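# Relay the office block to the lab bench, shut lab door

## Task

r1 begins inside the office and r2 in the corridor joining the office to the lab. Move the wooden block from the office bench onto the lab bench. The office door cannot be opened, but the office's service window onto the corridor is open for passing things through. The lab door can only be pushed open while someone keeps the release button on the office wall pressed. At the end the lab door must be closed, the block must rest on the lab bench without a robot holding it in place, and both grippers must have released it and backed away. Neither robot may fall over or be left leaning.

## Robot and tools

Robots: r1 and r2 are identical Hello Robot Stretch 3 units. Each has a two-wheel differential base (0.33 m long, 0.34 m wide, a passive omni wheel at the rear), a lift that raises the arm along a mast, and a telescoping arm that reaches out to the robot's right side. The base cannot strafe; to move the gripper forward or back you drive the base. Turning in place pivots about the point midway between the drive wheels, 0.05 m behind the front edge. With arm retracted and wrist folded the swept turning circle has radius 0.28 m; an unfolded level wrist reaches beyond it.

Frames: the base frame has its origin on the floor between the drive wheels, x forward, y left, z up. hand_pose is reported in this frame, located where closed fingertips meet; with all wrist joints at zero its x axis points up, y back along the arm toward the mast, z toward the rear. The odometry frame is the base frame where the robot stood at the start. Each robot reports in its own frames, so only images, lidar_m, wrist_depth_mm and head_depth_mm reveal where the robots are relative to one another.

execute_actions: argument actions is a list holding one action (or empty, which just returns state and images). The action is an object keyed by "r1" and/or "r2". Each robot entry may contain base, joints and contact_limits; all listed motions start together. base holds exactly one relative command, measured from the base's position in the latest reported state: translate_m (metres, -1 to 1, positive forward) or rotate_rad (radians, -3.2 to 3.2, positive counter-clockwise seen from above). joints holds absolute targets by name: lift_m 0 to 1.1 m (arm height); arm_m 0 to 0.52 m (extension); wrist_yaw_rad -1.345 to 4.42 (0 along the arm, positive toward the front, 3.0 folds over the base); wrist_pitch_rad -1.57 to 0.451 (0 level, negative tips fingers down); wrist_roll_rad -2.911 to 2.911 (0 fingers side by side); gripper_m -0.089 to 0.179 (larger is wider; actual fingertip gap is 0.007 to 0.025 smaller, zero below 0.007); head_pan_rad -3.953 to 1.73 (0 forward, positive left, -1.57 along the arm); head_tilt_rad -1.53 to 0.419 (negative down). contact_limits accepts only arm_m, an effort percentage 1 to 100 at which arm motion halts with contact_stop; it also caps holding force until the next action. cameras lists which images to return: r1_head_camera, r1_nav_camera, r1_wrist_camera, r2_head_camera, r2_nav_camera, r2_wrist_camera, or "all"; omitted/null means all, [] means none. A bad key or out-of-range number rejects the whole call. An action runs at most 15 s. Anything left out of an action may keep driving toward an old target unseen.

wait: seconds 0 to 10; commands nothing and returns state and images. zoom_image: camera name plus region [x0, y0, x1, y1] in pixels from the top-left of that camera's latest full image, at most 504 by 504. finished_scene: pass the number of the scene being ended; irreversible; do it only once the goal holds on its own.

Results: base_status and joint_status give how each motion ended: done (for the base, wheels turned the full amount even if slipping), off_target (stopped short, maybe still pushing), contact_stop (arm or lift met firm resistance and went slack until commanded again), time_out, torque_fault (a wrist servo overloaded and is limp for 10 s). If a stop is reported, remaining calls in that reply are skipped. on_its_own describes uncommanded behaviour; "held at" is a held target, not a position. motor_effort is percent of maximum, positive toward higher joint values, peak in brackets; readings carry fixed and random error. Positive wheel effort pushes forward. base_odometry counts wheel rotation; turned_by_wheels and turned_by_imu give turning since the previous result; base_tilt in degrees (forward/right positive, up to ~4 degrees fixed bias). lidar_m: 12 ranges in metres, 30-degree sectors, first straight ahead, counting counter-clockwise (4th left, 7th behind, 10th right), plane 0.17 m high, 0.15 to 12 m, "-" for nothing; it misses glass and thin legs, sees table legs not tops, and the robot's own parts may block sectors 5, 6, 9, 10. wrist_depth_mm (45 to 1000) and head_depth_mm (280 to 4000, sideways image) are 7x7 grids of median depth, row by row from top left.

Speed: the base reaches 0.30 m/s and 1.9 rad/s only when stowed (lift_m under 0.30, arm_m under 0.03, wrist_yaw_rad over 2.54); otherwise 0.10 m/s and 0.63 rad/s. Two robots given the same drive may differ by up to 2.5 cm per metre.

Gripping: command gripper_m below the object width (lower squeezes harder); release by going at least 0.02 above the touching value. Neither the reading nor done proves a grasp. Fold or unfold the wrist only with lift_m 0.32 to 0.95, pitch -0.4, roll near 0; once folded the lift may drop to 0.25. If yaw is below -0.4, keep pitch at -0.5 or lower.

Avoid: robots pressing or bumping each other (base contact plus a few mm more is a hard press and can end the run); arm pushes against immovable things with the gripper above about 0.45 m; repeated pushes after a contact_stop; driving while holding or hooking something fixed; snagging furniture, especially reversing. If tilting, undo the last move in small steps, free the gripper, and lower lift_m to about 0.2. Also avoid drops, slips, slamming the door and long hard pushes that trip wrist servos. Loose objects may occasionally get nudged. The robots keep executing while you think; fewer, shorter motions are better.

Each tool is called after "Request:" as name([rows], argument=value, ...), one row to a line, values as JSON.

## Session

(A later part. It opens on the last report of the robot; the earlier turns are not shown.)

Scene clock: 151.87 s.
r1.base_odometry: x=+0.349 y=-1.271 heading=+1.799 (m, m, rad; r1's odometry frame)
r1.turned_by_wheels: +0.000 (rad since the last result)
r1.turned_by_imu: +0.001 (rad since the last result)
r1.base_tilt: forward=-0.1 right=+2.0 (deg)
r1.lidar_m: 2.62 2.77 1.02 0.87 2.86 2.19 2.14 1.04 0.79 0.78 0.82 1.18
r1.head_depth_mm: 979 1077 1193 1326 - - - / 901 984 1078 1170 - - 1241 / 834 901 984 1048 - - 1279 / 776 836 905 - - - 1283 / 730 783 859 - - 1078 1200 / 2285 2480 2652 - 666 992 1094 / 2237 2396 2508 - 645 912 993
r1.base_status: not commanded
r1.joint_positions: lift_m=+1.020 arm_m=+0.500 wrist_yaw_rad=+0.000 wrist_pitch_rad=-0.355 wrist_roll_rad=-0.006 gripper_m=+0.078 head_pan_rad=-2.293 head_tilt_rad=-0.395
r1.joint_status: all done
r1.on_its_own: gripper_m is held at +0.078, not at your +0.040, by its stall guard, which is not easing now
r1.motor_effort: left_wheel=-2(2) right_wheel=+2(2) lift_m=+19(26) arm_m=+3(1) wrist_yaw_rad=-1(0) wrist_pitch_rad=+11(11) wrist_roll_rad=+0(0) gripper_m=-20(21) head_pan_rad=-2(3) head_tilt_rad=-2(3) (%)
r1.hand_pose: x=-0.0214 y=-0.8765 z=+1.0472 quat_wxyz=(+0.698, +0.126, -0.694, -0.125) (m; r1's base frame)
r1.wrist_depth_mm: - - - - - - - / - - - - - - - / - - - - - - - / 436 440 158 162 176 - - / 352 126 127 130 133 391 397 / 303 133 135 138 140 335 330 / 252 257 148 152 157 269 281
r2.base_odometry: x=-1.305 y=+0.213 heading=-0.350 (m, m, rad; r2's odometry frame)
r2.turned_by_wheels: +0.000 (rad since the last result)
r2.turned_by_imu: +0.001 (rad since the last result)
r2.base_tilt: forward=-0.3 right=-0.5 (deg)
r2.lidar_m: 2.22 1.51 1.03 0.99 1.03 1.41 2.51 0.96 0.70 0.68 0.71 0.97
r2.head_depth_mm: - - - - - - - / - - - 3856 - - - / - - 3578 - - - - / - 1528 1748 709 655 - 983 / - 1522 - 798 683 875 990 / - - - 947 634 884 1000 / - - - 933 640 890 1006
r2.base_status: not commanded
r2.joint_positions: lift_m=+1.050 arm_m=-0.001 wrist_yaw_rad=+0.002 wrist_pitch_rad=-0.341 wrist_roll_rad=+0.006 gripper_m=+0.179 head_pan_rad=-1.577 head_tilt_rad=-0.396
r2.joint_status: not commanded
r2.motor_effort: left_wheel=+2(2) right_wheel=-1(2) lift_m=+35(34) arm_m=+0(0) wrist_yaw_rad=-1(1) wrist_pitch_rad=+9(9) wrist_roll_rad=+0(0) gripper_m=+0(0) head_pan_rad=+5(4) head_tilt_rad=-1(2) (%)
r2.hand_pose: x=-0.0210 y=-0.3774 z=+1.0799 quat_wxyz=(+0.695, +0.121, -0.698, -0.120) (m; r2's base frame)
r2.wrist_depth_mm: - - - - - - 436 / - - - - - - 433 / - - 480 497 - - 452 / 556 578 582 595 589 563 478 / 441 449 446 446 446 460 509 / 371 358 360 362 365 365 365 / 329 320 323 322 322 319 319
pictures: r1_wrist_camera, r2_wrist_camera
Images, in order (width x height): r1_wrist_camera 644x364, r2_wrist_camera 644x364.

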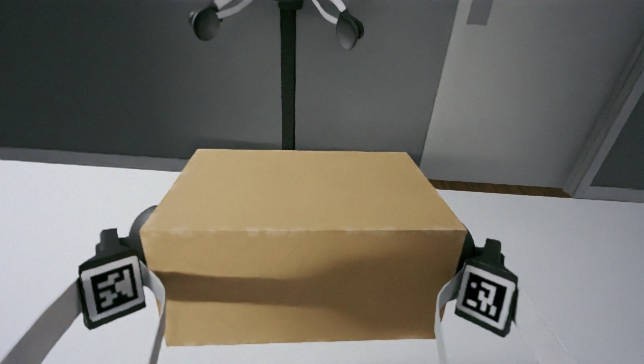

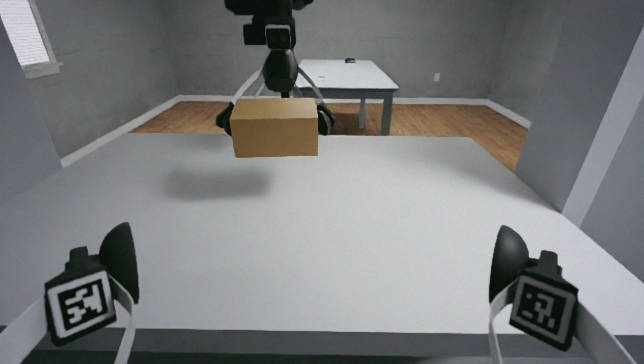

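Request:
execute_actions([
  {"r1":{"joints":{"arm_m":0.52,"lift_m":0.925}},"r2":{"base":{"translate_m":0.05},"joints":{"lift_m":0.98}}},
], cameras=["r1_wrist_camera","r2_wrist_camera"])

Scene clock: 157.23 s.
r1.base_odometry: x=+0.349 y=-1.271 heading=+1.799 (m, m, rad; r1's odometry frame)
r1.turned_by_wheels: +0.000 (rad since the last result)
r1.turned_by_imu: +0.001 (rad since the last result)
r1.base_tilt: forward=-0.2 right=+2.0 (deg)
r1.lidar_m: 2.62 2.77 1.02 0.88 2.87 2.19 2.14 1.04 0.80 0.78 0.82 1.18
r1.head_depth_mm: 978 1075 1191 1339 1525 1584 1345 / 902 981 1079 1199 1345 1499 - / 836 906 983 1082 1202 1325 - / 776 836 903 969 1083 - - / 730 784 858 894 717 - 1198 / 2279 2489 2699 924 - - 1091 / 2245 2368 2518 991 - 915 992
r1.base_status: not commanded
r1.joint_positions: lift_m=+0.925 arm_m=+0.520 wrist_yaw_rad=+0.000 wrist_pitch_rad=-0.355 wrist_roll_rad=-0.006 gripper_m=+0.078 head_pan_rad=-2.293 head_tilt_rad=-0.395
r1.joint_status: all done
r1.on_its_own: gripper_m is held at +0.078, not at your +0.040, by its stall guard, which is not easing now
r1.motor_effort: left_wheel=-2(2) right_wheel=+1(2) lift_m=+19(21) arm_m=+3(8) wrist_yaw_rad=+1(0) wrist_pitch_rad=+11(11) wrist_roll_rad=+0(0) gripper_m=-20(21) head_pan_rad=-2(2) head_tilt_rad=-2(3) (%)
r1.hand_pose: x=-0.0214 y=-0.8965 z=+0.9522 quat_wxyz=(+0.698, +0.126, -0.694, -0.125) (m; r1's base frame)
r1.wrist_depth_mm: - - - - - - - / - - - - - - - / 336 349 358 374 385 - - / 263 268 157 161 175 297 304 / 214 126 127 130 133 240 243 / 187 132 135 138 140 205 200 / 154 156 148 152 157 164 172
r2.base_odometry: x=-1.258 y=+0.195 heading=-0.349 (m, m, rad; r2's odometry frame)
r2.turned_by_wheels: +0.000 (rad since the last result)
r2.turned_by_imu: +0.001 (rad since the last result)
r2.base_tilt: forward=-0.2 right=-0.5 (deg)
r2.lidar_m: 2.16 1.51 1.03 0.99 1.03 1.41 2.56 0.96 0.70 0.68 0.71 0.97
r2.head_depth_mm: - - - 992 705 - - / - - - 986 666 - - / - - 3491 912 700 - - / - 1567 890 822 687 871 - / - - - 958 652 873 993 / - - - 952 648 882 1001 / - - - 934 643 892 1007
r2.base_status: done
r2.joint_positions: lift_m=+0.980 arm_m=-0.001 wrist_yaw_rad=+0.002 wrist_pitch_rad=-0.341 wrist_roll_rad=+0.006 gripper_m=+0.179 head_pan_rad=-1.577 head_tilt_rad=-0.396
r2.joint_status: all done
r2.motor_effort: left_wheel=+2(7) right_wheel=-2(3) lift_m=+16(32) arm_m=+0(1) wrist_yaw_rad=-1(1) wrist_pitch_rad=+9(9) wrist_roll_rad=+0(0) gripper_m=+0(0) head_pan_rad=+5(4) head_tilt_rad=-2(2) (%)
r2.hand_pose: x=-0.0211 y=-0.3774 z=+1.0109 quat_wxyz=(+0.695, +0.120, -0.698, -0.120) (m; r2's base frame)
r2.wrist_depth_mm: - - - - - - 495 / 536 - - - - - 490 / 529 633 629 452 647 650 495 / 438 433 434 437 443 447 449 / 333 332 335 337 338 349 343 / - 289 289 287 288 286 285 / 685 665 657 665 655 669 649
pictures: r1_wrist_camera, r2_wrist_camera
Images, in order (width x height): r1_wrist_camera 644x364, r2_wrist_camera 644x364.

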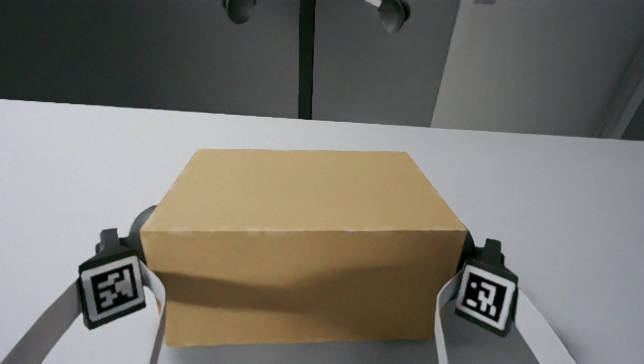

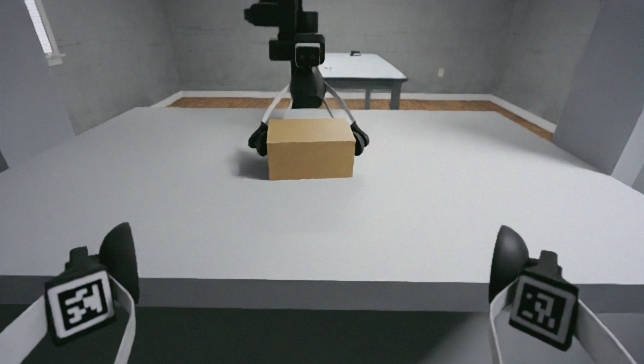

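Request:
execute_actions([
  {"r1":{"joints":{"lift_m":0.915}}},
], cameras=[])

Request:
execute_actions([
  {"r1":{"joints":{"gripper_m":0.179}}},
], cameras=[])

Request:
execute_actions([
  {"r1":{"joints":{"arm_m":0.0,"lift_m":0.93}},"r2":{"joints":{"arm_m":0.2,"lift_m":0.93}}},
], cameras=["r2_wrist_camera"])

Scene clock: 160.13 s.
r1.base_odometry: x=+0.349 y=-1.271 heading=+1.799 (m, m, rad; r1's odometry frame)
r1.turned_by_wheels: +0.000 (rad since the last result)
r1.turned_by_imu: +0.000 (rad since the last result)
r1.base_tilt: forward=-0.2 right=+2.0 (deg)
r1.lidar_m: 2.62 2.77 1.02 0.88 2.86 2.19 2.15 1.04 0.80 0.78 0.82 1.18
r1.head_depth_mm: 981 1077 1190 1338 1519 1591 1340 / 901 981 1078 1199 1344 1495 1379 / 835 903 982 1081 1204 1341 - / 778 835 905 969 1084 1184 - / 728 785 859 893 731 - 1203 / 2272 2470 2702 923 734 - 1091 / 2240 2378 2539 989 - 912 994
r1.base_status: not commanded
r1.joint_positions: lift_m=+0.915 arm_m=+0.520 wrist_yaw_rad=+0.000 wrist_pitch_rad=-0.342 wrist_roll_rad=-0.006 gripper_m=+0.078 head_pan_rad=-2.293 head_tilt_rad=-0.395
r1.joint_status: all done
r1.on_its_own: gripper_m is held at +0.078, not at your +0.040, by its stall guard, which is not easing now
r1.motor_effort: left_wheel=-2(2) right_wheel=+2(2) lift_m=+18(18) arm_m=+3(3) wrist_yaw_rad=+0(2) wrist_pitch_rad=+7(11) wrist_roll_rad=+0(0) gripper_m=-19(21) head_pan_rad=-2(2) head_tilt_rad=-3(3) (%)
r1.hand_pose: x=-0.0214 y=-0.8979 z=+0.9454 quat_wxyz=(+0.699, +0.121, -0.694, -0.120) (m; r1's base frame)
r1.wrist_depth_mm: - - - - - - - / - - - - - - - / 330 343 353 362 375 - - / 256 258 152 156 168 285 296 / 208 125 126 129 132 229 233 / 179 133 135 139 141 196 192 / 147 150 148 151 154 157 165
r2.base_odometry: x=-1.258 y=+0.195 heading=-0.349 (m, m, rad; r2's odometry frame)
r2.turned_by_wheels: +0.000 (rad since the last result)
r2.turned_by_imu: +0.001 (rad since the last result)
r2.base_tilt: forward=-0.3 right=-0.5 (deg)
r2.lidar_m: 2.16 1.51 1.03 0.99 1.03 1.42 2.56 0.96 0.70 0.68 0.71 0.97
r2.head_depth_mm: - - - 994 701 - - / - - - 982 665 - - / - - 3516 969 701 - - / - 1571 891 845 688 868 - / - - - 956 653 878 987 / - - - 943 648 883 1000 / - - - 936 645 890 1001
r2.base_status: not commanded
r2.joint_positions: lift_m=+0.980 arm_m=-0.001 wrist_yaw_rad=+0.002 wrist_pitch_rad=-0.341 wrist_roll_rad=+0.006 gripper_m=+0.179 head_pan_rad=-1.577 head_tilt_rad=-0.396
r2.joint_status: not commanded
r2.motor_effort: left_wheel=+2(1) right_wheel=-1(1) lift_m=+15(15) arm_m=-1(1) wrist_yaw_rad=-1(1) wrist_pitch_rad=+9(9) wrist_roll_rad=+0(0) gripper_m=+0(0) head_pan_rad=+4(5) head_tilt_rad=-3(2) (%)
r2.hand_pose: x=-0.0211 y=-0.3774 z=+1.0109 quat_wxyz=(+0.695, +0.120, -0.698, -0.120) (m; r2's base frame)
r2.wrist_depth_mm: - - - - - - 487 / 542 - - - - - 491 / 529 628 637 460 649 644 492 / 435 436 445 435 446 447 449 / 333 334 334 337 340 350 342 / - 291 289 287 287 286 286 / 688 668 665 662 654 680 651
pictures: none
No camera images: the call's "cameras" was empty. Leave "cameras" out to get every camera's image.

Scene clock: 161.63 s.
r1.base_odometry: x=+0.349 y=-1.271 heading=+1.799 (m, m, rad; r1's odometry frame)
r1.turned_by_wheels: +0.000 (rad since the last result)
r1.turned_by_imu: +0.000 (rad since the last result)
r1.base_tilt: forward=-0.1 right=+1.9 (deg)
r1.lidar_m: 2.61 2.76 1.03 0.88 2.86 2.19 2.14 1.04 0.80 0.78 0.82 1.18
r1.head_depth_mm: 981 1077 1191 1336 1529 1594 1337 / 900 983 1080 1197 1343 1493 1373 / 832 905 984 1085 1200 1338 - / 776 836 905 970 1085 1182 - / 731 785 858 891 732 - 1204 / 2285 2480 2691 923 735 - 1092 / 2245 2388 2520 987 - 913 994
r1.base_status: not commanded
r1.joint_positions: lift_m=+0.915 arm_m=+0.520 wrist_yaw_rad=+0.000 wrist_pitch_rad=-0.341 wrist_roll_rad=-0.006 gripper_m=+0.179 head_pan_rad=-2.293 head_tilt_rad=-0.395
r1.joint_status: all done
r1.motor_effort: left_wheel=-2(2) right_wheel=+3(2) lift_m=+18(17) arm_m=+3(3) wrist_yaw_rad=+0(0) wrist_pitch_rad=+6(6) wrist_roll_rad=+0(0) gripper_m=+0(83) head_pan_rad=-3(2) head_tilt_rad=-3(2) (%)
r1.hand_pose: x=-0.0215 y=-0.8981 z=+0.9456 quat_wxyz=(+0.699, +0.120, -0.695, -0.120) (m; r1's base frame)
r1.wrist_depth_mm: - - - - - - - / - - - - - - - / 331 341 351 364 379 - - / 256 260 154 158 169 288 296 / 215 133 127 131 135 236 233 / - 152 136 141 148 188 195 / 147 149 149 153 158 160 165
r2.base_odometry: x=-1.258 y=+0.195 heading=-0.349 (m, m, rad; r2's odometry frame)
r2.turned_by_wheels: +0.000 (rad since the last result)
r2.turned_by_imu: +0.000 (rad since the last result)
r2.base_tilt: forward=-0.3 right=-0.5 (deg)
r2.lidar_m: 2.17 1.51 1.03 0.99 1.03 1.41 2.55 0.96 0.71 0.68 0.71 0.97
r2.head_depth_mm: - - - 993 704 - - / - - - 981 667 - - / - - 3541 968 699 - - / - 1594 893 845 688 869 - / - - - 951 652 876 989 / - - - 943 648 886 1004 / - - - 933 644 887 1004
r2.base_status: not commanded
r2.joint_positions: lift_m=+0.980 arm_m=-0.001 wrist_yaw_rad=+0.002 wrist_pitch_rad=-0.341 wrist_roll_rad=+0.006 gripper_m=+0.179 head_pan_rad=-1.577 head_tilt_rad=-0.396
r2.joint_status: not commanded
r2.motor_effort: left_wheel=+2(2) right_wheel=-2(2) lift_m=+16(15) arm_m=-1(1) wrist_yaw_rad=-1(1) wrist_pitch_rad=+9(9) wrist_roll_rad=+0(0) gripper_m=+0(0) head_pan_rad=+4(4) head_tilt_rad=-1(3) (%)
r2.hand_pose: x=-0.0211 y=-0.3774 z=+1.0109 quat_wxyz=(+0.695, +0.120, -0.698, -0.120) (m; r2's base frame)
r2.wrist_depth_mm: - - - - - - 489 / 550 - - - - - 490 / 530 634 585 457 649 652 488 / 433 435 440 430 443 448 450 / 330 332 334 337 339 349 341 / - 290 289 288 288 284 289 / 686 668 667 659 651 665 655
pictures: none
No camera images: the call's "cameras" was empty. Leave "cameras" out to get every camera's image.

Scene clock: 166.63 s.
r1.base_odometry: x=+0.349 y=-1.271 heading=+1.799 (m, m, rad; r1's odometry frame)
r1.turned_by_wheels: +0.000 (rad since the last result)
r1.turned_by_imu: +0.001 (rad since the last result)
r1.base_tilt: forward=-0.2 right=+1.9 (deg)
r1.lidar_m: 2.62 2.77 1.02 0.88 2.86 2.19 2.14 1.04 0.80 0.78 0.82 1.18
r1.head_depth_mm: 980 1076 1195 1339 1521 1601 1375 / 902 980 1080 1194 1346 1499 - / 835 909 985 1082 1197 1313 - / 777 838 904 971 1083 - - / 730 786 859 893 733 1044 - / 2278 2468 2697 924 700 974 - / 2236 2383 2529 927 647 896 -
r1.base_status: not commanded
r1.joint_positions: lift_m=+0.930 arm_m=+0.002 wrist_yaw_rad=+0.000 wrist_pitch_rad=-0.340 wrist_roll_rad=-0.006 gripper_m=+0.179 head_pan_rad=-2.293 head_tilt_rad=-0.395
r1.joint_status: all done
joint sent to its limit — the command would take r1.arm_m past its lower limit, so that joint was sent only as far as its limit.
r1.motor_effort: left_wheel=-2(2) right_wheel=+2(3) lift_m=+27(29) arm_m=-3(4) wrist_yaw_rad=+1(0) wrist_pitch_rad=+6(6) wrist_roll_rad=+0(0) gripper_m=-1(1) head_pan_rad=-2(2) head_tilt_rad=-3(3) (%)
r1.hand_pose: x=-0.0215 y=-0.3808 z=+0.9604 quat_wxyz=(+0.699, +0.120, -0.695, -0.119) (m; r1's base frame)
r1.wrist_depth_mm: 619 - - 807 - - 555 / 531 551 599 605 654 678 546 / 370 379 394 412 427 436 456 / 660 652 364 358 357 356 351 / 725 734 715 703 687 669 667 / - 808 796 794 769 771 743 / 961 946 918 879 868 846 828
r2.base_odometry: x=-1.258 y=+0.195 heading=-0.349 (m, m, rad; r2's odometry frame)
r2.turned_by_wheels: +0.000 (rad since the last result)
r2.turned_by_imu: +0.001 (rad since the last result)
r2.base_tilt: forward=-0.3 right=-0.5 (deg)
r2.lidar_m: 2.17 1.51 1.03 0.99 1.03 1.41 2.55 0.96 0.71 0.68 0.71 0.97
r2.head_depth_mm: - - - 2341 - 876 956 / - - - 1059 - 875 967 / - - 3476 1044 - 879 972 / - 1551 1732 974 671 873 985 / - - - 956 637 874 987 / - - - 948 645 882 997 / - - - 934 642 888 1004
r2.base_status: not commanded
r2.joint_positions: lift_m=+0.930 arm_m=+0.200 wrist_yaw_rad=+0.001 wrist_pitch_rad=-0.340 wrist_roll_rad=+0.006 gripper_m=+0.179 head_pan_rad=-1.577 head_tilt_rad=-0.396
r2.joint_status: all done
r2.motor_effort: left_wheel=+1(2) right_wheel=-1(2) lift_m=+16(22) arm_m=+3(4) wrist_yaw_rad=+0(2) wrist_pitch_rad=+9(8) wrist_roll_rad=+0(0) gripper_m=-1(0) head_pan_rad=+4(5) head_tilt_rad=-3(3) (%)
r2.hand_pose: x=-0.0213 y=-0.5781 z=+0.9609 quat_wxyz=(+0.695, +0.120, -0.699, -0.120) (m; r2's base frame)
r2.wrist_depth_mm: - - - - - - - / - - - - - - - / 473 476 486 488 491 496 - / 329 331 236 224 318 339 340 / 251 254 233 237 256 263 260 / - 204 206 207 207 209 209 / 166 172 173 173 173 169 175
pictures: r2_wrist_camera
Images, in order (width x height): r2_wrist_camera 644x364.

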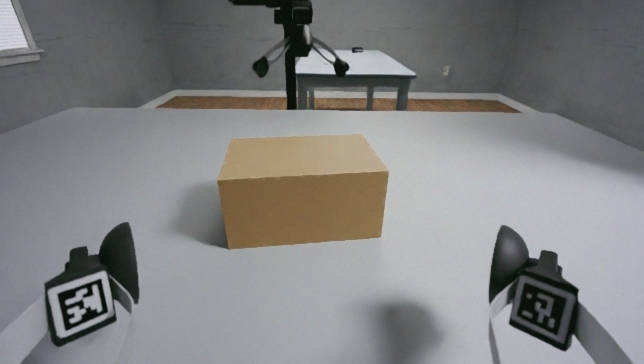

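Request:
execute_actions([
  {"r1":{"base":{"translate_m":-1.0},"joints":{"lift_m":0.99,"wrist_pitch_rad":0,"gripper_m":-0.02,"head_pan_rad":-2.0,"head_tilt_rad":-0.3}},"r2":{"joints":{"arm_m":0.325,"lift_m":0.915}}},
], cameras=["r2_wrist_camera","r1_wrist_camera","r1_head_camera"])

Scene clock: 179.60 s.
r1.base_odometry: x=+0.576 y=-2.245 heading=+1.799 (m, m, rad; r1's odometry frame)
r1.turned_by_wheels: +0.000 (rad since the last result)
r1.turned_by_imu: -0.005 (rad since the last result)
r1.base_tilt: forward=-0.2 right=+1.9 (deg)
r1.lidar_m: 3.38 1.29 1.36 3.58 1.53 1.17 1.14 0.96 0.73 0.72 0.76 1.08
r1.head_depth_mm: 690 741 797 863 926 - - / 667 711 764 824 881 - - / 643 684 732 789 842 - - / 620 659 698 753 802 - - / 600 637 678 719 772 - - / 581 614 654 697 737 - - / 563 595 630 671 705 - -
r1.base_status: done
r1.joint_positions: lift_m=+0.990 arm_m=+0.002 wrist_yaw_rad=+0.000 wrist_pitch_rad=-0.022 wrist_roll_rad=-0.006 gripper_m=-0.020 head_pan_rad=-2.007 head_tilt_rad=-0.310
r1.joint_status: all done
r1.motor_effort: left_wheel=-1(8) right_wheel=+2(3) lift_m=+26(26) arm_m=-3(3) wrist_yaw_rad=+0(1) wrist_pitch_rad=+7(8) wrist_roll_rad=+0(0) gripper_m=-8(86) head_pan_rad=+3(18) head_tilt_rad=+6(18) (%)
r1.hand_pose: x=-0.0214 y=-0.4029 z=+1.0988 quat_wxyz=(+0.709, +0.008, -0.705, -0.008) (m; r1's base frame)
r1.wrist_depth_mm: 453 453 449 450 443 439 437 / 468 470 461 462 463 457 448 / 485 487 480 478 472 467 467 / 505 504 501 492 488 485 480 / 525 519 511 512 507 506 502 / 551 544 543 - 533 523 518 / 565 563 572 554 555 547 539
r2.base_odometry: x=-1.258 y=+0.195 heading=-0.349 (m, m, rad; r2's odometry frame)
r2.turned_by_wheels: +0.000 (rad since the last result)
r2.turned_by_imu: +0.003 (rad since the last result)
r2.base_tilt: forward=-0.3 right=-0.5 (deg)
r2.lidar_m: 2.17 1.51 1.02 0.99 1.03 1.42 2.55 0.96 0.71 0.68 0.71 0.98
r2.head_depth_mm: - - - 2343 - 872 973 / - - - 3867 633 708 963 / - - 3535 - 608 859 975 / - - - 1032 628 868 981 / - - - 954 652 877 990 / - - - 940 647 880 1005 / - - - 939 645 895 1009
r2.base_status: not commanded
r2.joint_positions: lift_m=+0.915 arm_m=+0.325 wrist_yaw_rad=+0.001 wrist_pitch_rad=-0.340 wrist_roll_rad=+0.006 gripper_m=+0.179 head_pan_rad=-1.577 head_tilt_rad=-0.396
r2.joint_status: all done
r2.motor_effort: left_wheel=+2(2) right_wheel=-2(3) lift_m=+16(15) arm_m=+3(4) wrist_yaw_rad=-1(1) wrist_pitch_rad=+9(9) wrist_roll_rad=+0(0) gripper_m=+0(0) head_pan_rad=+5(4) head_tilt_rad=-1(2) (%)
r2.hand_pose: x=-0.0212 y=-0.7031 z=+0.9459 quat_wxyz=(+0.695, +0.120, -0.699, -0.120) (m; r2's base frame)
r2.wrist_depth_mm: - - - - - - - / - - - - - - - / 426 428 432 438 442 444 450 / 297 297 175 176 305 305 306 / 228 226 133 133 134 237 232 / - 111 112 113 115 187 188 / 149 146 122 124 127 152 158
pictures: r1_head_camera (sideways: a quarter turn clockwise sets it upright), r1_wrist_camera, r2_wrist_camera
Images, in order (width x height): r1_head_camera 896x504, r1_wrist_camera 644x364, r2_wrist_camera 644x364.

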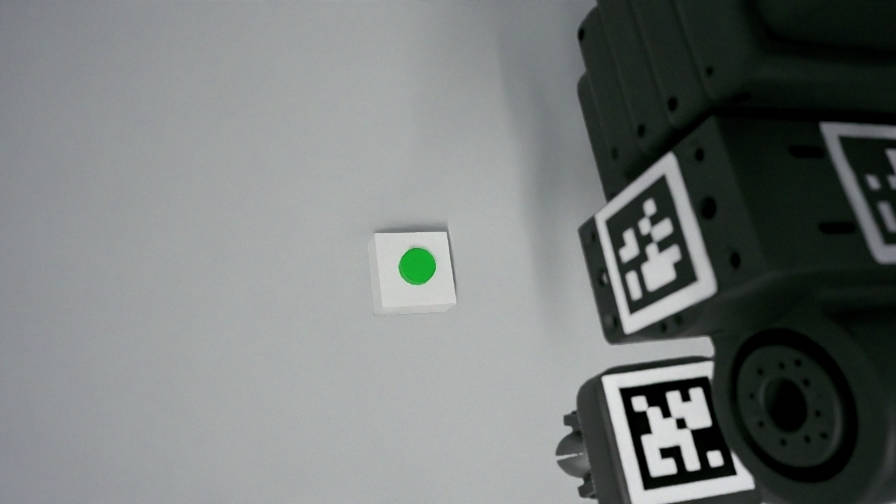

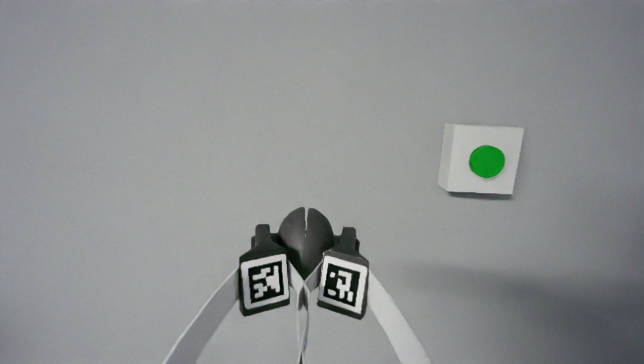

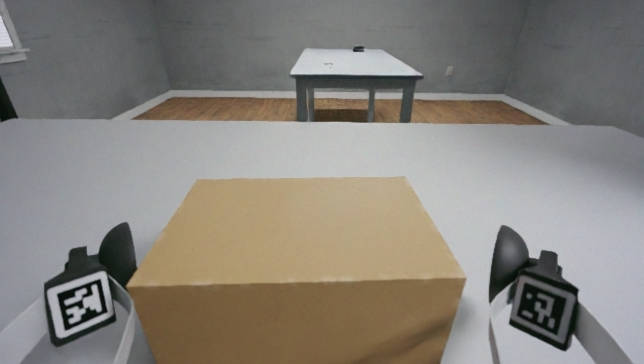

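Request:
execute_actions([
  {"r1":{"base":{"rotate_rad":-0.04}},"r2":{"joints":{"gripper_m":0.04}}},
], cameras=[])

Request:
execute_actions([
  {"r1":{"base":{"translate_m":-0.25},"joints":{"arm_m":0.1}},"r2":{"joints":{"lift_m":1.0}}},
], cameras=["r2_wrist_camera","r1_wrist_camera"])

Scene clock: 185.70 s.
r1.base_odometry: x=+0.576 y=-2.245 heading=+1.759 (m, m, rad; r1's odometry frame)
r1.turned_by_wheels: -0.040 (rad since the last result)
r1.turned_by_imu: -0.040 (rad since the last result)
r1.base_tilt: forward=-0.2 right=+1.9 (deg)
r1.lidar_m: 2.88 1.30 1.30 3.58 1.59 1.18 1.14 1.00 0.74 0.72 0.75 1.04
r1.head_depth_mm: 714 765 824 897 956 - - / 683 731 786 846 904 - - / 656 697 749 805 861 - - / 630 671 715 767 814 - - / 607 642 685 720 778 - - / 586 619 656 701 741 - - / 566 597 632 672 703 - -
r1.base_status: done
r1.joint_positions: lift_m=+0.990 arm_m=+0.002 wrist_yaw_rad=+0.000 wrist_pitch_rad=-0.022 wrist_roll_rad=-0.006 gripper_m=-0.020 head_pan_rad=-2.007 head_tilt_rad=-0.310
r1.joint_status: not commanded
r1.motor_effort: left_wheel=+3(6) right_wheel=-3(6) lift_m=+27(27) arm_m=-3(3) wrist_yaw_rad=+0(0) wrist_pitch_rad=+7(7) wrist_roll_rad=+0(0) gripper_m=-8(8) head_pan_rad=+2(3) head_tilt_rad=+6(6) (%)
r1.hand_pose: x=-0.0214 y=-0.4029 z=+1.0988 quat_wxyz=(+0.709, +0.008, -0.705, -0.008) (m; r1's base frame)
r1.wrist_depth_mm: 443 442 448 451 454 450 454 / 456 454 463 464 468 470 471 / 474 478 478 481 480 480 482 / 491 496 497 501 496 505 511 / 511 510 512 514 523 522 525 / 529 540 530 - 538 538 547 / 548 550 559 563 556 559 568
r2.base_odometry: x=-1.258 y=+0.195 heading=-0.349 (m, m, rad; r2's odometry frame)
r2.turned_by_wheels: +0.000 (rad since the last result)
r2.turned_by_imu: +0.001 (rad since the last result)
r2.base_tilt: forward=-0.3 right=-0.5 (deg)
r2.lidar_m: 2.16 1.51 1.03 0.99 1.03 1.41 2.56 0.96 0.71 0.68 0.71 0.97
r2.head_depth_mm: - - - 2333 - 872 972 / - - - 3892 635 708 969 / - - 3432 - 605 858 980 / - - - 1033 628 867 983 / - - - 953 651 879 990 / - - - 946 646 882 1001 / - - - 932 642 889 1008
r2.base_status: not commanded
r2.joint_positions: lift_m=+0.915 arm_m=+0.325 wrist_yaw_rad=+0.001 wrist_pitch_rad=-0.340 wrist_roll_rad=+0.006 gripper_m=+0.042 head_pan_rad=-1.577 head_tilt_rad=-0.396
r2.joint_status: all done
r2.motor_effort: left_wheel=+1(2) right_wheel=-2(2) lift_m=+15(15) arm_m=+3(3) wrist_yaw_rad=-1(1) wrist_pitch_rad=+9(9) wrist_roll_rad=+0(0) gripper_m=-39(100) head_pan_rad=+4(4) head_tilt_rad=-2(2) (%)
r2.hand_pose: x=-0.0212 y=-0.7032 z=+0.9460 quat_wxyz=(+0.695, +0.120, -0.699, -0.120) (m; r2's base frame)
r2.wrist_depth_mm: - - - - - - - / - - - - - - - / 428 428 437 441 440 444 447 / 295 297 186 175 188 306 307 / 226 229 133 133 134 234 233 / 184 179 128 128 128 195 187 / - 151 143 143 144 152 157
pictures: none
No camera images: the call's "cameras" was empty. Leave "cameras" out to get every camera's image.

Scene clock: 189.17 s.
r1.base_odometry: x=+0.623 y=-2.491 heading=+1.760 (m, m, rad; r1's odometry frame)
r1.turned_by_wheels: +0.000 (rad since the last result)
r1.turned_by_imu: -0.001 (rad since the last result)
r1.base_tilt: forward=-0.1 right=+1.9 (deg)
r1.lidar_m: 2.80 1.48 1.66 3.25 1.25 0.92 0.89 0.93 0.74 0.71 0.74 1.03
r1.head_depth_mm: 710 760 821 887 946 - - / 679 726 782 843 - - - / 653 695 744 793 - - 1045 / 627 666 711 753 - - 986 / 603 640 682 722 - - 935 / 582 615 653 690 - - 898 / 562 593 628 662 - - 826
r1.base_status: done
r1.joint_positions: lift_m=+0.990 arm_m=+0.100 wrist_yaw_rad=+0.000 wrist_pitch_rad=-0.022 wrist_roll_rad=-0.006 gripper_m=-0.020 head_pan_rad=-2.007 head_tilt_rad=-0.310
r1.joint_status: all done
r1.motor_effort: left_wheel=+3(5) right_wheel=-2(8) lift_m=+27(27) arm_m=+3(1) wrist_yaw_rad=+0(1) wrist_pitch_rad=+7(7) wrist_roll_rad=+0(0) gripper_m=-8(7) head_pan_rad=+2(3) head_tilt_rad=+5(6) (%)
r1.hand_pose: x=-0.0215 y=-0.5002 z=+1.0988 quat_wxyz=(+0.709, +0.008, -0.705, -0.008) (m; r1's base frame)
r1.wrist_depth_mm: 347 348 349 353 352 352 357 / 357 360 361 365 366 363 368 / 373 372 365 374 376 379 383 / 383 386 348 385 391 388 394 / 399 403 397 402 405 407 411 / 412 415 415 - 422 427 426 / 430 433 438 438 440 442 445
r2.base_odometry: x=-1.258 y=+0.195 heading=-0.349 (m, m, rad; r2's odometry frame)
r2.turned_by_wheels: +0.000 (rad since the last result)
r2.turned_by_imu: +0.001 (rad since the last result)
r2.base_tilt: forward=-0.3 right=-0.5 (deg)
r2.lidar_m: 2.17 1.51 1.02 0.99 1.03 1.41 2.56 0.96 0.70 0.68 0.71 0.97
r2.head_depth_mm: - - - - 667 564 956 / - - - 861 664 562 960 / - - 3487 - 659 861 973 / - - - 799 656 865 980 / - - - 952 652 879 989 / - - - 947 647 881 1000 / - - - 939 641 890 1009
r2.base_status: not commanded
r2.joint_positions: lift_m=+0.999 arm_m=+0.325 wrist_yaw_rad=+0.001 wrist_pitch_rad=-0.353 wrist_roll_rad=+0.006 gripper_m=+0.061 head_pan_rad=-1.577 head_tilt_rad=-0.396
r2.joint_status: all done
r2.on_its_own: gripper_m is held at +0.059, not at your +0.040, by its stall guard, which is still easing
r2.motor_effort: left_wheel=+2(3) right_wheel=-2(2) lift_m=+37(38) arm_m=+2(3) wrist_yaw_rad=-1(1) wrist_pitch_rad=+14(15) wrist_roll_rad=+0(1) gripper_m=-31(39) head_pan_rad=+5(5) head_tilt_rad=-2(2) (%)
r2.hand_pose: x=-0.0212 y=-0.7017 z=+1.0269 quat_wxyz=(+0.694, +0.125, -0.698, -0.125) (m; r2's base frame)
r2.wrist_depth_mm: - - - - - - - / - - - - - - - / - - - - - - - / 454 458 435 187 443 467 495 / 353 351 134 134 134 361 362 / 286 277 128 128 128 301 294 / 243 234 139 139 139 236 244
pictures: r1_wrist_camera, r2_wrist_camera
Images, in order (width x height): r1_wrist_camera 644x364, r2_wrist_camera 644x364.

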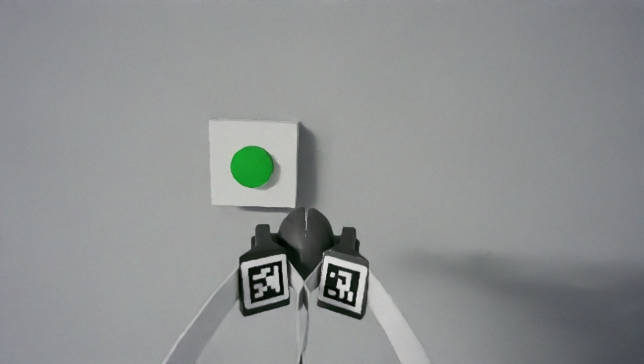

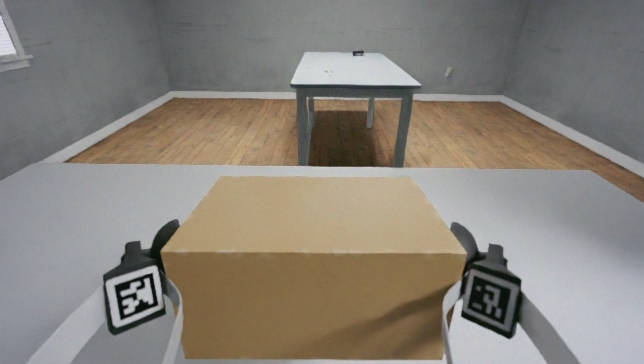

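Request:
execute_actions([
  {"r1":{"base":{"translate_m":0.055},"joints":{"arm_m":0.2}},"r2":{"joints":{"arm_m":0.0}}},
], cameras=["r1_wrist_camera"])

Request:
execute_actions([
  {"r2":{"base":{"translate_m":0.95},"joints":{"wrist_yaw_rad":1.57,"head_pan_rad":1.57,"head_tilt_rad":-0.3}}},
], cameras=["r2_head_camera"])

Scene clock: 196.53 s.
r1.base_odometry: x=+0.612 y=-2.436 heading=+1.760 (m, m, rad; r1's odometry frame)
r1.turned_by_wheels: +0.000 (rad since the last result)
r1.turned_by_imu: +0.001 (rad since the last result)
r1.base_tilt: forward=-0.1 right=+1.9 (deg)
r1.lidar_m: 2.87 1.44 1.58 3.46 1.32 0.98 0.95 0.98 0.74 0.71 0.74 1.03
r1.head_depth_mm: 709 761 820 892 958 - - / 680 726 779 844 - - 1102 / 653 697 744 792 - - 1035 / 627 666 713 748 - 892 974 / 604 640 681 - - 846 918 / 582 616 654 - - 811 869 / 562 593 628 632 - 776 825
r1.base_status: done
r1.joint_positions: lift_m=+0.990 arm_m=+0.200 wrist_yaw_rad=+0.000 wrist_pitch_rad=-0.022 wrist_roll_rad=-0.006 gripper_m=-0.020 head_pan_rad=-2.007 head_tilt_rad=-0.310
r1.joint_status: all done
r1.motor_effort: left_wheel=+3(8) right_wheel=-3(5) lift_m=+27(27) arm_m=+3(5) wrist_yaw_rad=+1(1) wrist_pitch_rad=+7(7) wrist_roll_rad=-1(0) gripper_m=-7(8) head_pan_rad=+2(3) head_tilt_rad=+6(5) (%)
r1.hand_pose: x=-0.0215 y=-0.6002 z=+1.0988 quat_wxyz=(+0.709, +0.008, -0.705, -0.008) (m; r1's base frame)
r1.wrist_depth_mm: 253 255 256 256 258 258 259 / 263 263 263 265 267 270 271 / 270 270 272 268 275 278 281 / 280 283 281 240 287 287 291 / 291 293 294 253 298 300 298 / 302 303 301 - 309 308 312 / 315 314 319 320 321 322 326
r2.base_odometry: x=-1.258 y=+0.195 heading=-0.349 (m, m, rad; r2's odometry frame)
r2.turned_by_wheels: +0.000 (rad since the last result)
r2.turned_by_imu: +0.002 (rad since the last result)
r2.base_tilt: forward=-0.3 right=-0.5 (deg)
r2.lidar_m: 2.16 1.51 1.03 0.99 1.03 1.41 2.55 0.96 0.70 0.68 0.71 0.97
r2.head_depth_mm: - - - 995 - - - / - - - 990 698 - - / - - 3517 966 747 - - / - - - 961 704 390 1002 / - - - 958 680 874 989 / - - - 949 646 879 1000 / - - - 932 641 887 1007
r2.base_status: not commanded
r2.joint_positions: lift_m=+0.999 arm_m=+0.000 wrist_yaw_rad=+0.001 wrist_pitch_rad=-0.354 wrist_roll_rad=+0.006 gripper_m=+0.084 head_pan_rad=-1.577 head_tilt_rad=-0.396
r2.joint_status: all done
r2.on_its_own: gripper_m is held at +0.083, not at your +0.040, by its stall guard, which is not easing now
r2.motor_effort: left_wheel=+3(2) right_wheel=-2(2) lift_m=+36(36) arm_m=-4(5) wrist_yaw_rad=-1(1) wrist_pitch_rad=+15(14) wrist_roll_rad=+0(0) gripper_m=-22(24) head_pan_rad=+4(4) head_tilt_rad=-2(3) (%)
r2.hand_pose: x=-0.0213 y=-0.3774 z=+1.0268 quat_wxyz=(+0.694, +0.125, -0.698, -0.125) (m; r2's base frame)
r2.wrist_depth_mm: - - - - - - 486 / - - - - - - 492 / 547 650 669 659 664 684 488 / 457 456 463 463 467 473 468 / 355 354 134 134 135 365 360 / 299 - 128 128 128 304 295 / 680 694 136 136 136 682 668
pictures: r1_wrist_camera
Images, in order (width x height): r1_wrist_camera 644x364.

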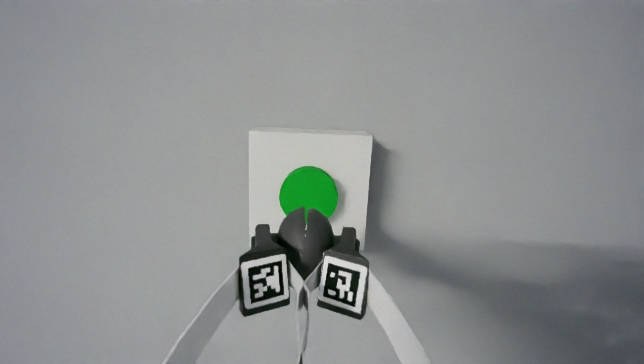

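Scene clock: 207.10 s.
r1.base_odometry: x=+0.612 y=-2.436 heading=+1.760 (m, m, rad; r1's odometry frame)
r1.turned_by_wheels: +0.000 (rad since the last result)
r1.turned_by_imu: +0.001 (rad since the last result)
r1.base_tilt: forward=-0.1 right=+1.9 (deg)
r1.lidar_m: 2.86 1.44 1.57 3.46 1.32 0.98 0.95 0.99 0.74 0.71 0.74 1.03
r1.head_depth_mm: 710 762 822 889 959 - - / 680 727 779 841 - - 1104 / 653 696 744 793 - - 1036 / 626 666 711 748 - 895 977 / 604 640 682 - - 847 919 / 583 615 654 - - 810 868 / 562 593 628 632 - 772 824
r1.base_status: not commanded
r1.joint_positions: lift_m=+0.990 arm_m=+0.200 wrist_yaw_rad=+0.000 wrist_pitch_rad=-0.022 wrist_roll_rad=-0.006 gripper_m=-0.020 head_pan_rad=-2.007 head_tilt_rad=-0.310
r1.joint_status: not commanded
r1.motor_effort: left_wheel=+3(2) right_wheel=-2(2) lift_m=+27(27) arm_m=+3(3) wrist_yaw_rad=+1(1) wrist_pitch_rad=+7(7) wrist_roll_rad=+0(0) gripper_m=-8(8) head_pan_rad=+3(3) head_tilt_rad=+6(6) (%)
r1.hand_pose: x=-0.0215 y=-0.6003 z=+1.0988 quat_wxyz=(+0.709, +0.008, -0.705, -0.008) (m; r1's base frame)
r1.wrist_depth_mm: 251 255 255 258 257 258 259 / 260 263 263 264 266 268 271 / 271 272 272 270 277 278 279 / 280 282 280 241 286 287 288 / 290 293 294 251 297 297 301 / 304 306 305 - 309 310 314 / 315 315 318 324 320 326 327
r2.base_odometry: x=-0.365 y=-0.130 heading=-0.349 (m, m, rad; r2's odometry frame)
r2.turned_by_wheels: +0.000 (rad since the last result)
r2.turned_by_imu: +0.000 (rad since the last result)
r2.base_tilt: forward=-0.3 right=-0.5 (deg)
r2.lidar_m: 1.22 1.27 1.10 1.06 1.03 1.40 2.58 0.97 0.71 0.69 0.71 0.98
r2.head_depth_mm: 887 936 1008 1076 1169 1266 1360 / 892 944 1013 1081 1165 1272 1361 / 896 954 1017 1094 1177 1283 1362 / 901 955 1024 1100 1184 1288 1371 / 905 965 1029 1096 1188 1290 1381 / 904 965 1020 1093 1179 1281 1365 / 845 888 952 1000 - - -
r2.base_status: done
r2.joint_positions: lift_m=+0.999 arm_m=+0.000 wrist_yaw_rad=+1.568 wrist_pitch_rad=-0.354 wrist_roll_rad=+0.006 gripper_m=+0.084 head_pan_rad=+1.563 head_tilt_rad=-0.310
r2.joint_status: all done
r2.on_its_own: gripper_m is held at +0.083, not at your +0.040, by its stall guard, which is not easing now
r2.motor_effort: left_wheel=+2(7) right_wheel=-2(2) lift_m=+35(37) arm_m=-3(4) wrist_yaw_rad=+2(3) wrist_pitch_rad=+15(15) wrist_roll_rad=+0(0) gripper_m=-22(21) head_pan_rad=+4(47) head_tilt_rad=+3(13) (%)
r2.hand_pose: x=+0.2107 y=-0.1461 z=+1.0268 quat_wxyz=(+0.580, +0.581, -0.406, +0.402) (m; r2's base frame)
r2.wrist_depth_mm: - - - - - 907 604 / - - - - - 915 590 / - - - - - 905 601 / - - - - - 901 599 / - - 134 134 135 844 598 / - - 128 128 128 788 596 / - - 136 136 136 959 583
pictures: r2_head_camera (sideways: a quarter turn clockwise sets it upright)
Images, in order (width x height): r2_head_camera 896x504.

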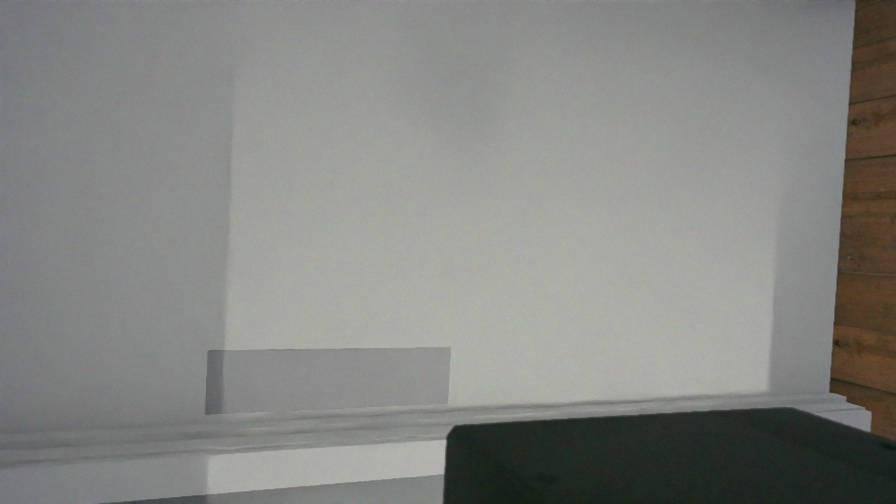

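Request:
execute_actions([
  {"r2":{"base":{"translate_m":0.13},"joints":{"lift_m":0.85}}},
], cameras=[])

Request:
execute_actions([
  {"r2":{"base":{"rotate_rad":-1.57},"joints":{"head_pan_rad":-3.14,"head_tilt_rad":-0.5}},"r1":{"joints":{"arm_m":0.235}}},
], cameras=["r2_head_camera","r1_wrist_camera"])

Scene clock: 212.30 s.
r1.base_odometry: x=+0.612 y=-2.436 heading=+1.760 (m, m, rad; r1's odometry frame)
r1.turned_by_wheels: +0.000 (rad since the last result)
r1.turned_by_imu: +0.001 (rad since the last result)
r1.base_tilt: forward=-0.2 right=+2.0 (deg)
r1.lidar_m: 2.87 1.44 1.58 3.46 1.32 0.98 0.95 0.99 0.74 0.71 0.74 1.03
r1.head_depth_mm: 708 761 821 892 956 - - / 682 726 782 843 - - 1100 / 653 697 744 793 - - 1038 / 627 666 712 750 - 893 976 / 605 640 680 - - 845 917 / 582 615 653 - - 811 869 / 562 594 628 632 - 774 825
r1.base_status: not commanded
r1.joint_positions: lift_m=+0.990 arm_m=+0.200 wrist_yaw_rad=+0.000 wrist_pitch_rad=-0.022 wrist_roll_rad=-0.006 gripper_m=-0.020 head_pan_rad=-2.007 head_tilt_rad=-0.310
r1.joint_status: not commanded
r1.motor_effort: left_wheel=+3(3) right_wheel=-3(2) lift_m=+27(27) arm_m=+4(3) wrist_yaw_rad=+0(0) wrist_pitch_rad=+7(7) wrist_roll_rad=+0(0) gripper_m=-8(7) head_pan_rad=+2(3) head_tilt_rad=+6(5) (%)
r1.hand_pose: x=-0.0215 y=-0.6003 z=+1.0988 quat_wxyz=(+0.709, +0.008, -0.705, -0.008) (m; r1's base frame)
r1.wrist_depth_mm: 253 253 255 256 258 259 260 / 261 263 266 266 266 267 269 / 270 272 271 270 276 277 279 / 281 283 280 240 286 288 290 / 290 291 294 251 298 300 301 / 302 304 304 - 307 307 314 / 313 315 319 320 325 324 327
r2.base_odometry: x=-0.243 y=-0.174 heading=-0.349 (m, m, rad; r2's odometry frame)
r2.turned_by_wheels: +0.000 (rad since the last result)
r2.turned_by_imu: +0.001 (rad since the last result)
r2.base_tilt: forward=-0.3 right=-0.5 (deg)
r2.lidar_m: 1.09 1.13 1.08 1.06 1.11 1.40 2.57 0.97 0.71 0.69 0.71 0.98
r2.head_depth_mm: 885 948 1004 1076 1153 1230 1299 / 897 946 1010 1084 1169 1272 1351 / 897 950 1014 1085 1178 1271 1359 / 894 949 1015 1094 1186 1286 1363 / 907 959 1027 1096 1183 1285 1369 / 902 963 1030 1107 1205 1287 1382 / 906 965 1035 1097 1173 1261 1325
r2.base_status: done
r2.joint_positions: lift_m=+0.850 arm_m=+0.000 wrist_yaw_rad=+1.568 wrist_pitch_rad=-0.354 wrist_roll_rad=+0.006 gripper_m=+0.084 head_pan_rad=+1.563 head_tilt_rad=-0.310
r2.joint_status: all done
r2.on_its_own: gripper_m is held at +0.083, not at your +0.040, by its stall guard, which is not easing now
r2.motor_effort: left_wheel=+1(6) right_wheel=-2(2) lift_m=+16(33) arm_m=-4(3) wrist_yaw_rad=+0(1) wrist_pitch_rad=+14(15) wrist_roll_rad=+0(0) gripper_m=-22(22) head_pan_rad=+5(4) head_tilt_rad=+4(3) (%)
r2.hand_pose: x=+0.2106 y=-0.1461 z=+0.8776 quat_wxyz=(+0.580, +0.581, -0.406, +0.401) (m; r2's base frame)
r2.wrist_depth_mm: 886 885 891 893 904 863 606 / 969 957 947 958 958 894 608 / - - - - - 899 599 / - - - - - 901 603 / - - 134 134 135 827 599 / - - 128 128 128 769 603 / - - 137 136 136 939 592
pictures: none
No camera images: the call's "cameras" was empty. Leave "cameras" out to get every camera's image.

Scene clock: 215.77 s.
r1.base_odometry: x=+0.612 y=-2.436 heading=+1.760 (m, m, rad; r1's odometry frame)
r1.turned_by_wheels: +0.000 (rad since the last result)
r1.turned_by_imu: +0.000 (rad since the last result)
r1.base_tilt: forward=-0.1 right=+2.0 (deg)
r1.lidar_m: 2.87 1.44 1.57 3.47 1.32 0.98 0.95 0.99 0.74 0.71 0.74 1.03
r1.head_depth_mm: 711 761 820 888 964 - - / 680 725 782 842 - - 1101 / 653 695 745 792 - - 1035 / 628 666 713 752 - 892 974 / 604 640 682 - 799 845 917 / 584 615 653 - - 803 870 / 563 592 629 - - 764 826
r1.base_status: not commanded
r1.joint_positions: lift_m=+0.990 arm_m=+0.235 wrist_yaw_rad=+0.000 wrist_pitch_rad=-0.022 wrist_roll_rad=-0.006 gripper_m=-0.020 head_pan_rad=-2.007 head_tilt_rad=-0.310
r1.joint_status: all done
r1.motor_effort: left_wheel=+3(3) right_wheel=-2(2) lift_m=+27(27) arm_m=+3(2) wrist_yaw_rad=+1(0) wrist_pitch_rad=+7(7) wrist_roll_rad=+0(1) gripper_m=-8(8) head_pan_rad=+2(3) head_tilt_rad=+6(6) (%)
r1.hand_pose: x=-0.0215 y=-0.6353 z=+1.0988 quat_wxyz=(+0.709, +0.008, -0.705, -0.008) (m; r1's base frame)
r1.wrist_depth_mm: 220 222 223 223 225 225 226 / 228 229 230 230 233 232 234 / 235 237 236 235 239 242 243 / 245 246 244 205 249 250 252 / 254 255 254 211 257 261 260 / 264 266 264 - 268 270 271 / 273 275 278 278 280 284 282
r2.base_odometry: x=-0.243 y=-0.174 heading=-1.919 (m, m, rad; r2's odometry frame)
r2.turned_by_wheels: -1.570 (rad since the last result)
r2.turned_by_imu: -1.579 (rad since the last result)
r2.base_tilt: forward=-0.3 right=-0.5 (deg)
r2.lidar_m: 0.69 0.71 0.98 1.09 1.13 1.08 1.06 1.07 1.40 2.57 0.97 0.71
r2.head_depth_mm: 862 945 1052 1164 1296 - - / 867 956 1056 1171 1334 - - / 876 957 1065 1190 1349 - - / 881 963 1073 1195 1370 1505 1232 / 883 973 1078 1210 1378 1491 1263 / 894 983 1081 1218 1384 1505 1252 / 896 984 1067 1167 1308 1448 1244
r2.base_status: done
r2.joint_positions: lift_m=+0.850 arm_m=+0.000 wrist_yaw_rad=+1.568 wrist_pitch_rad=-0.354 wrist_roll_rad=+0.006 gripper_m=+0.084 head_pan_rad=-3.133 head_tilt_rad=-0.494
r2.joint_status: all done
r2.on_its_own: gripper_m is held at +0.083, not at your +0.040, by its stall guard, which is not easing now
r2.motor_effort: left_wheel=+2(7) right_wheel=-2(5) lift_m=+17(17) arm_m=-4(4) wrist_yaw_rad=+1(1) wrist_pitch_rad=+15(15) wrist_roll_rad=-1(0) gripper_m=-22(22) head_pan_rad=-3(49) head_tilt_rad=-2(16) (%)
r2.hand_pose: x=+0.2106 y=-0.1460 z=+0.8776 quat_wxyz=(+0.580, +0.581, -0.406, +0.402) (m; r2's base frame)
r2.wrist_depth_mm: 535 536 535 535 537 535 537 / 578 571 582 577 581 567 563 / 630 628 625 624 624 629 624 / 693 674 666 662 666 689 675 / 747 740 134 134 135 736 747 / 834 - 128 128 129 812 832 / 953 941 136 136 136 950 935
pictures: r1_wrist_camera, r2_head_camera (sideways: a quarter turn clockwise sets it upright)
Images, in order (width x height): r1_wrist_camera 644x364, r2_head_camera 896x504.

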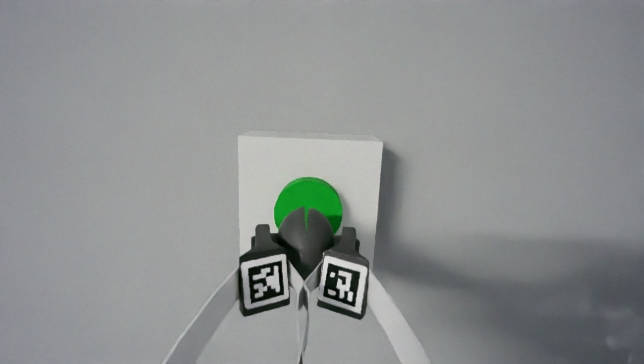

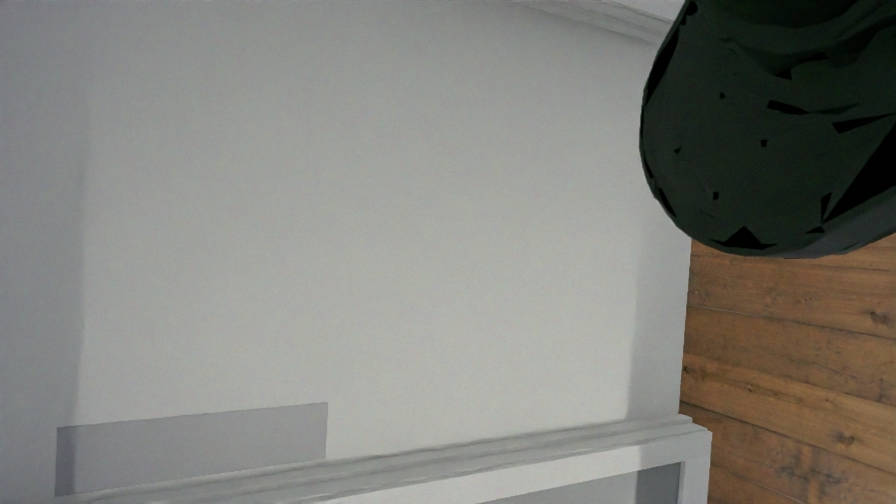

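Request:
execute_actions([
  {"r1":{"joints":{"arm_m":0.31},"contact_limits":{"arm_m":20}},"r2":{"base":{"translate_m":-0.7}}},
], cameras=["r2_head_camera","r1_wrist_camera"])

Scene clock: 226.57 s.
r1.base_odometry: x=+0.612 y=-2.436 heading=+1.760 (m, m, rad; r1's odometry frame)
r1.turned_by_wheels: +0.000 (rad since the last result)
r1.turned_by_imu: +0.034 (rad since the last result)
r1.base_tilt: forward=-1.8 right=-0.7 (deg)
r1.lidar_m: 3.34 1.43 1.63 3.07 1.29 0.97 0.95 0.98 0.74 0.72 0.76 1.08
r1.head_depth_mm: 761 807 859 918 981 - - / 731 774 825 881 - - 1095 / 703 746 791 837 - - 1042 / 681 716 759 799 - 918 988 / 657 690 728 - 821 878 939 / 634 668 700 - 796 838 897 / 614 645 677 - 770 804 857
r1.base_status: not commanded
r1.joint_positions: lift_m=+0.990 arm_m=+0.309 wrist_yaw_rad=+0.011 wrist_pitch_rad=-0.165 wrist_roll_rad=-0.006 gripper_m=-0.020 head_pan_rad=-2.007 head_tilt_rad=-0.308
r1.joint_status: all done
r1.on_its_own: base_tilt is 3.1 degrees off its reading at the scene's start (forward=-0.2 right=+1.9); wrist_pitch_rad is held at -0.159, not at your +0.000, by its stall guard, which is not easing now
r1.motor_effort: left_wheel=-2(10) right_wheel=+0(3) lift_m=+25(27) arm_m=+10(14) wrist_yaw_rad=-7(9) wrist_pitch_rad=+2(44) wrist_roll_rad=+0(0) gripper_m=-7(8) head_pan_rad=+3(2) head_tilt_rad=+5(6) (%)
r1.contact_limits: arm_m 20 (drawing in: default 17, maximum 28; extending or still: default 23, maximum 38)
r1.hand_pose: x=-0.0188 y=-0.7026 z=+1.0626 quat_wxyz=(+0.707, +0.063, -0.702, -0.055) (m; r1's base frame)
r1.wrist_depth_mm: 200 199 198 196 195 192 191 / 210 209 206 205 203 201 200 / 221 219 213 209 213 211 210 / 232 231 191 182 225 222 222 / 244 244 241 190 236 235 233 / 260 260 254 - 250 249 245 / 280 274 274 272 266 263 262
r2.base_odometry: x=-0.004 y=+0.484 heading=-1.919 (m, m, rad; r2's odometry frame)
r2.turned_by_wheels: +0.000 (rad since the last result)
r2.turned_by_imu: +0.004 (rad since the last result)
r2.base_tilt: forward=-0.3 right=-0.5 (deg)
r2.lidar_m: 1.38 1.44 1.13 1.09 0.51 0.38 0.37 0.38 0.52 1.15 1.95 1.43
r2.head_depth_mm: - 300 330 369 418 - - / 284 301 334 372 422 - - / 285 304 336 376 427 - - / 286 306 339 379 431 487 610 / 287 308 342 383 434 505 598 / 289 311 344 388 439 511 611 / 288 313 348 390 445 518 617
r2.base_status: done
r2.joint_positions: lift_m=+0.850 arm_m=+0.000 wrist_yaw_rad=+1.568 wrist_pitch_rad=-0.354 wrist_roll_rad=+0.006 gripper_m=+0.084 head_pan_rad=-3.133 head_tilt_rad=-0.494
r2.joint_status: not commanded
r2.on_its_own: gripper_m is held at +0.083, not at your +0.040, by its stall guard, which is not easing now
r2.motor_effort: left_wheel=+2(4) right_wheel=-1(5) lift_m=+17(17) arm_m=-4(4) wrist_yaw_rad=+1(1) wrist_pitch_rad=+15(15) wrist_roll_rad=-1(0) gripper_m=-21(21) head_pan_rad=-3(3) head_tilt_rad=-3(3) (%)
r2.hand_pose: x=+0.2106 y=-0.1460 z=+0.8776 quat_wxyz=(+0.580, +0.581, -0.406, +0.402) (m; r2's base frame)
r2.wrist_depth_mm: - - - - - - - / - - - - - - - / - - - - - - - / - - - - - - - / - - 134 135 136 - - / - - 128 128 128 - - / - - 136 136 137 - -
pictures: r1_wrist_camera, r2_head_camera (sideways: a quarter turn clockwise sets it upright)
Images, in order (width x height): r1_wrist_camera 644x364, r2_head_camera 896x504.

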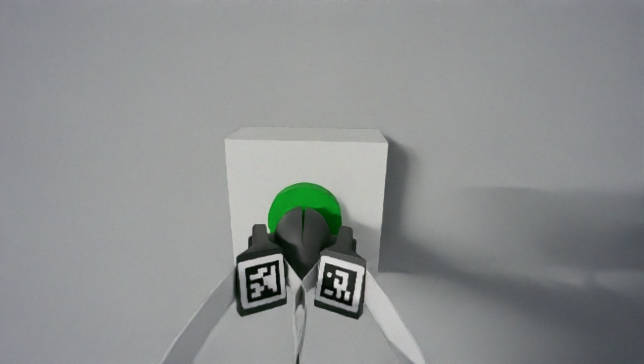

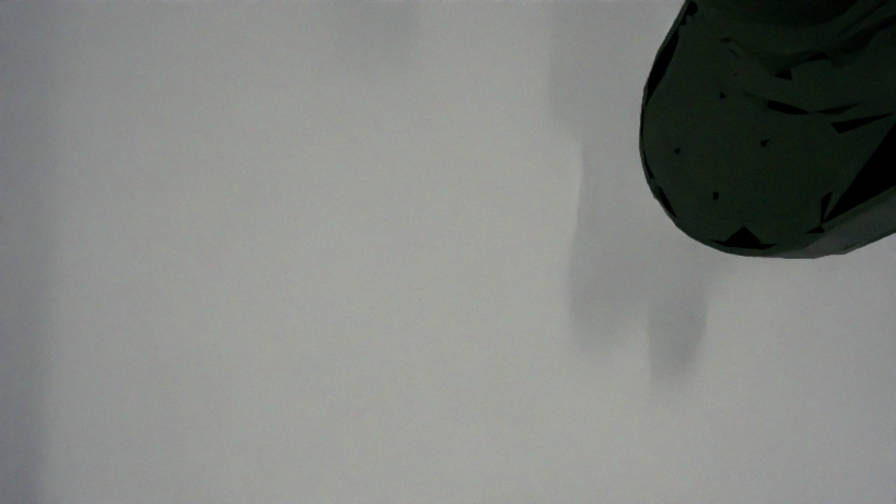

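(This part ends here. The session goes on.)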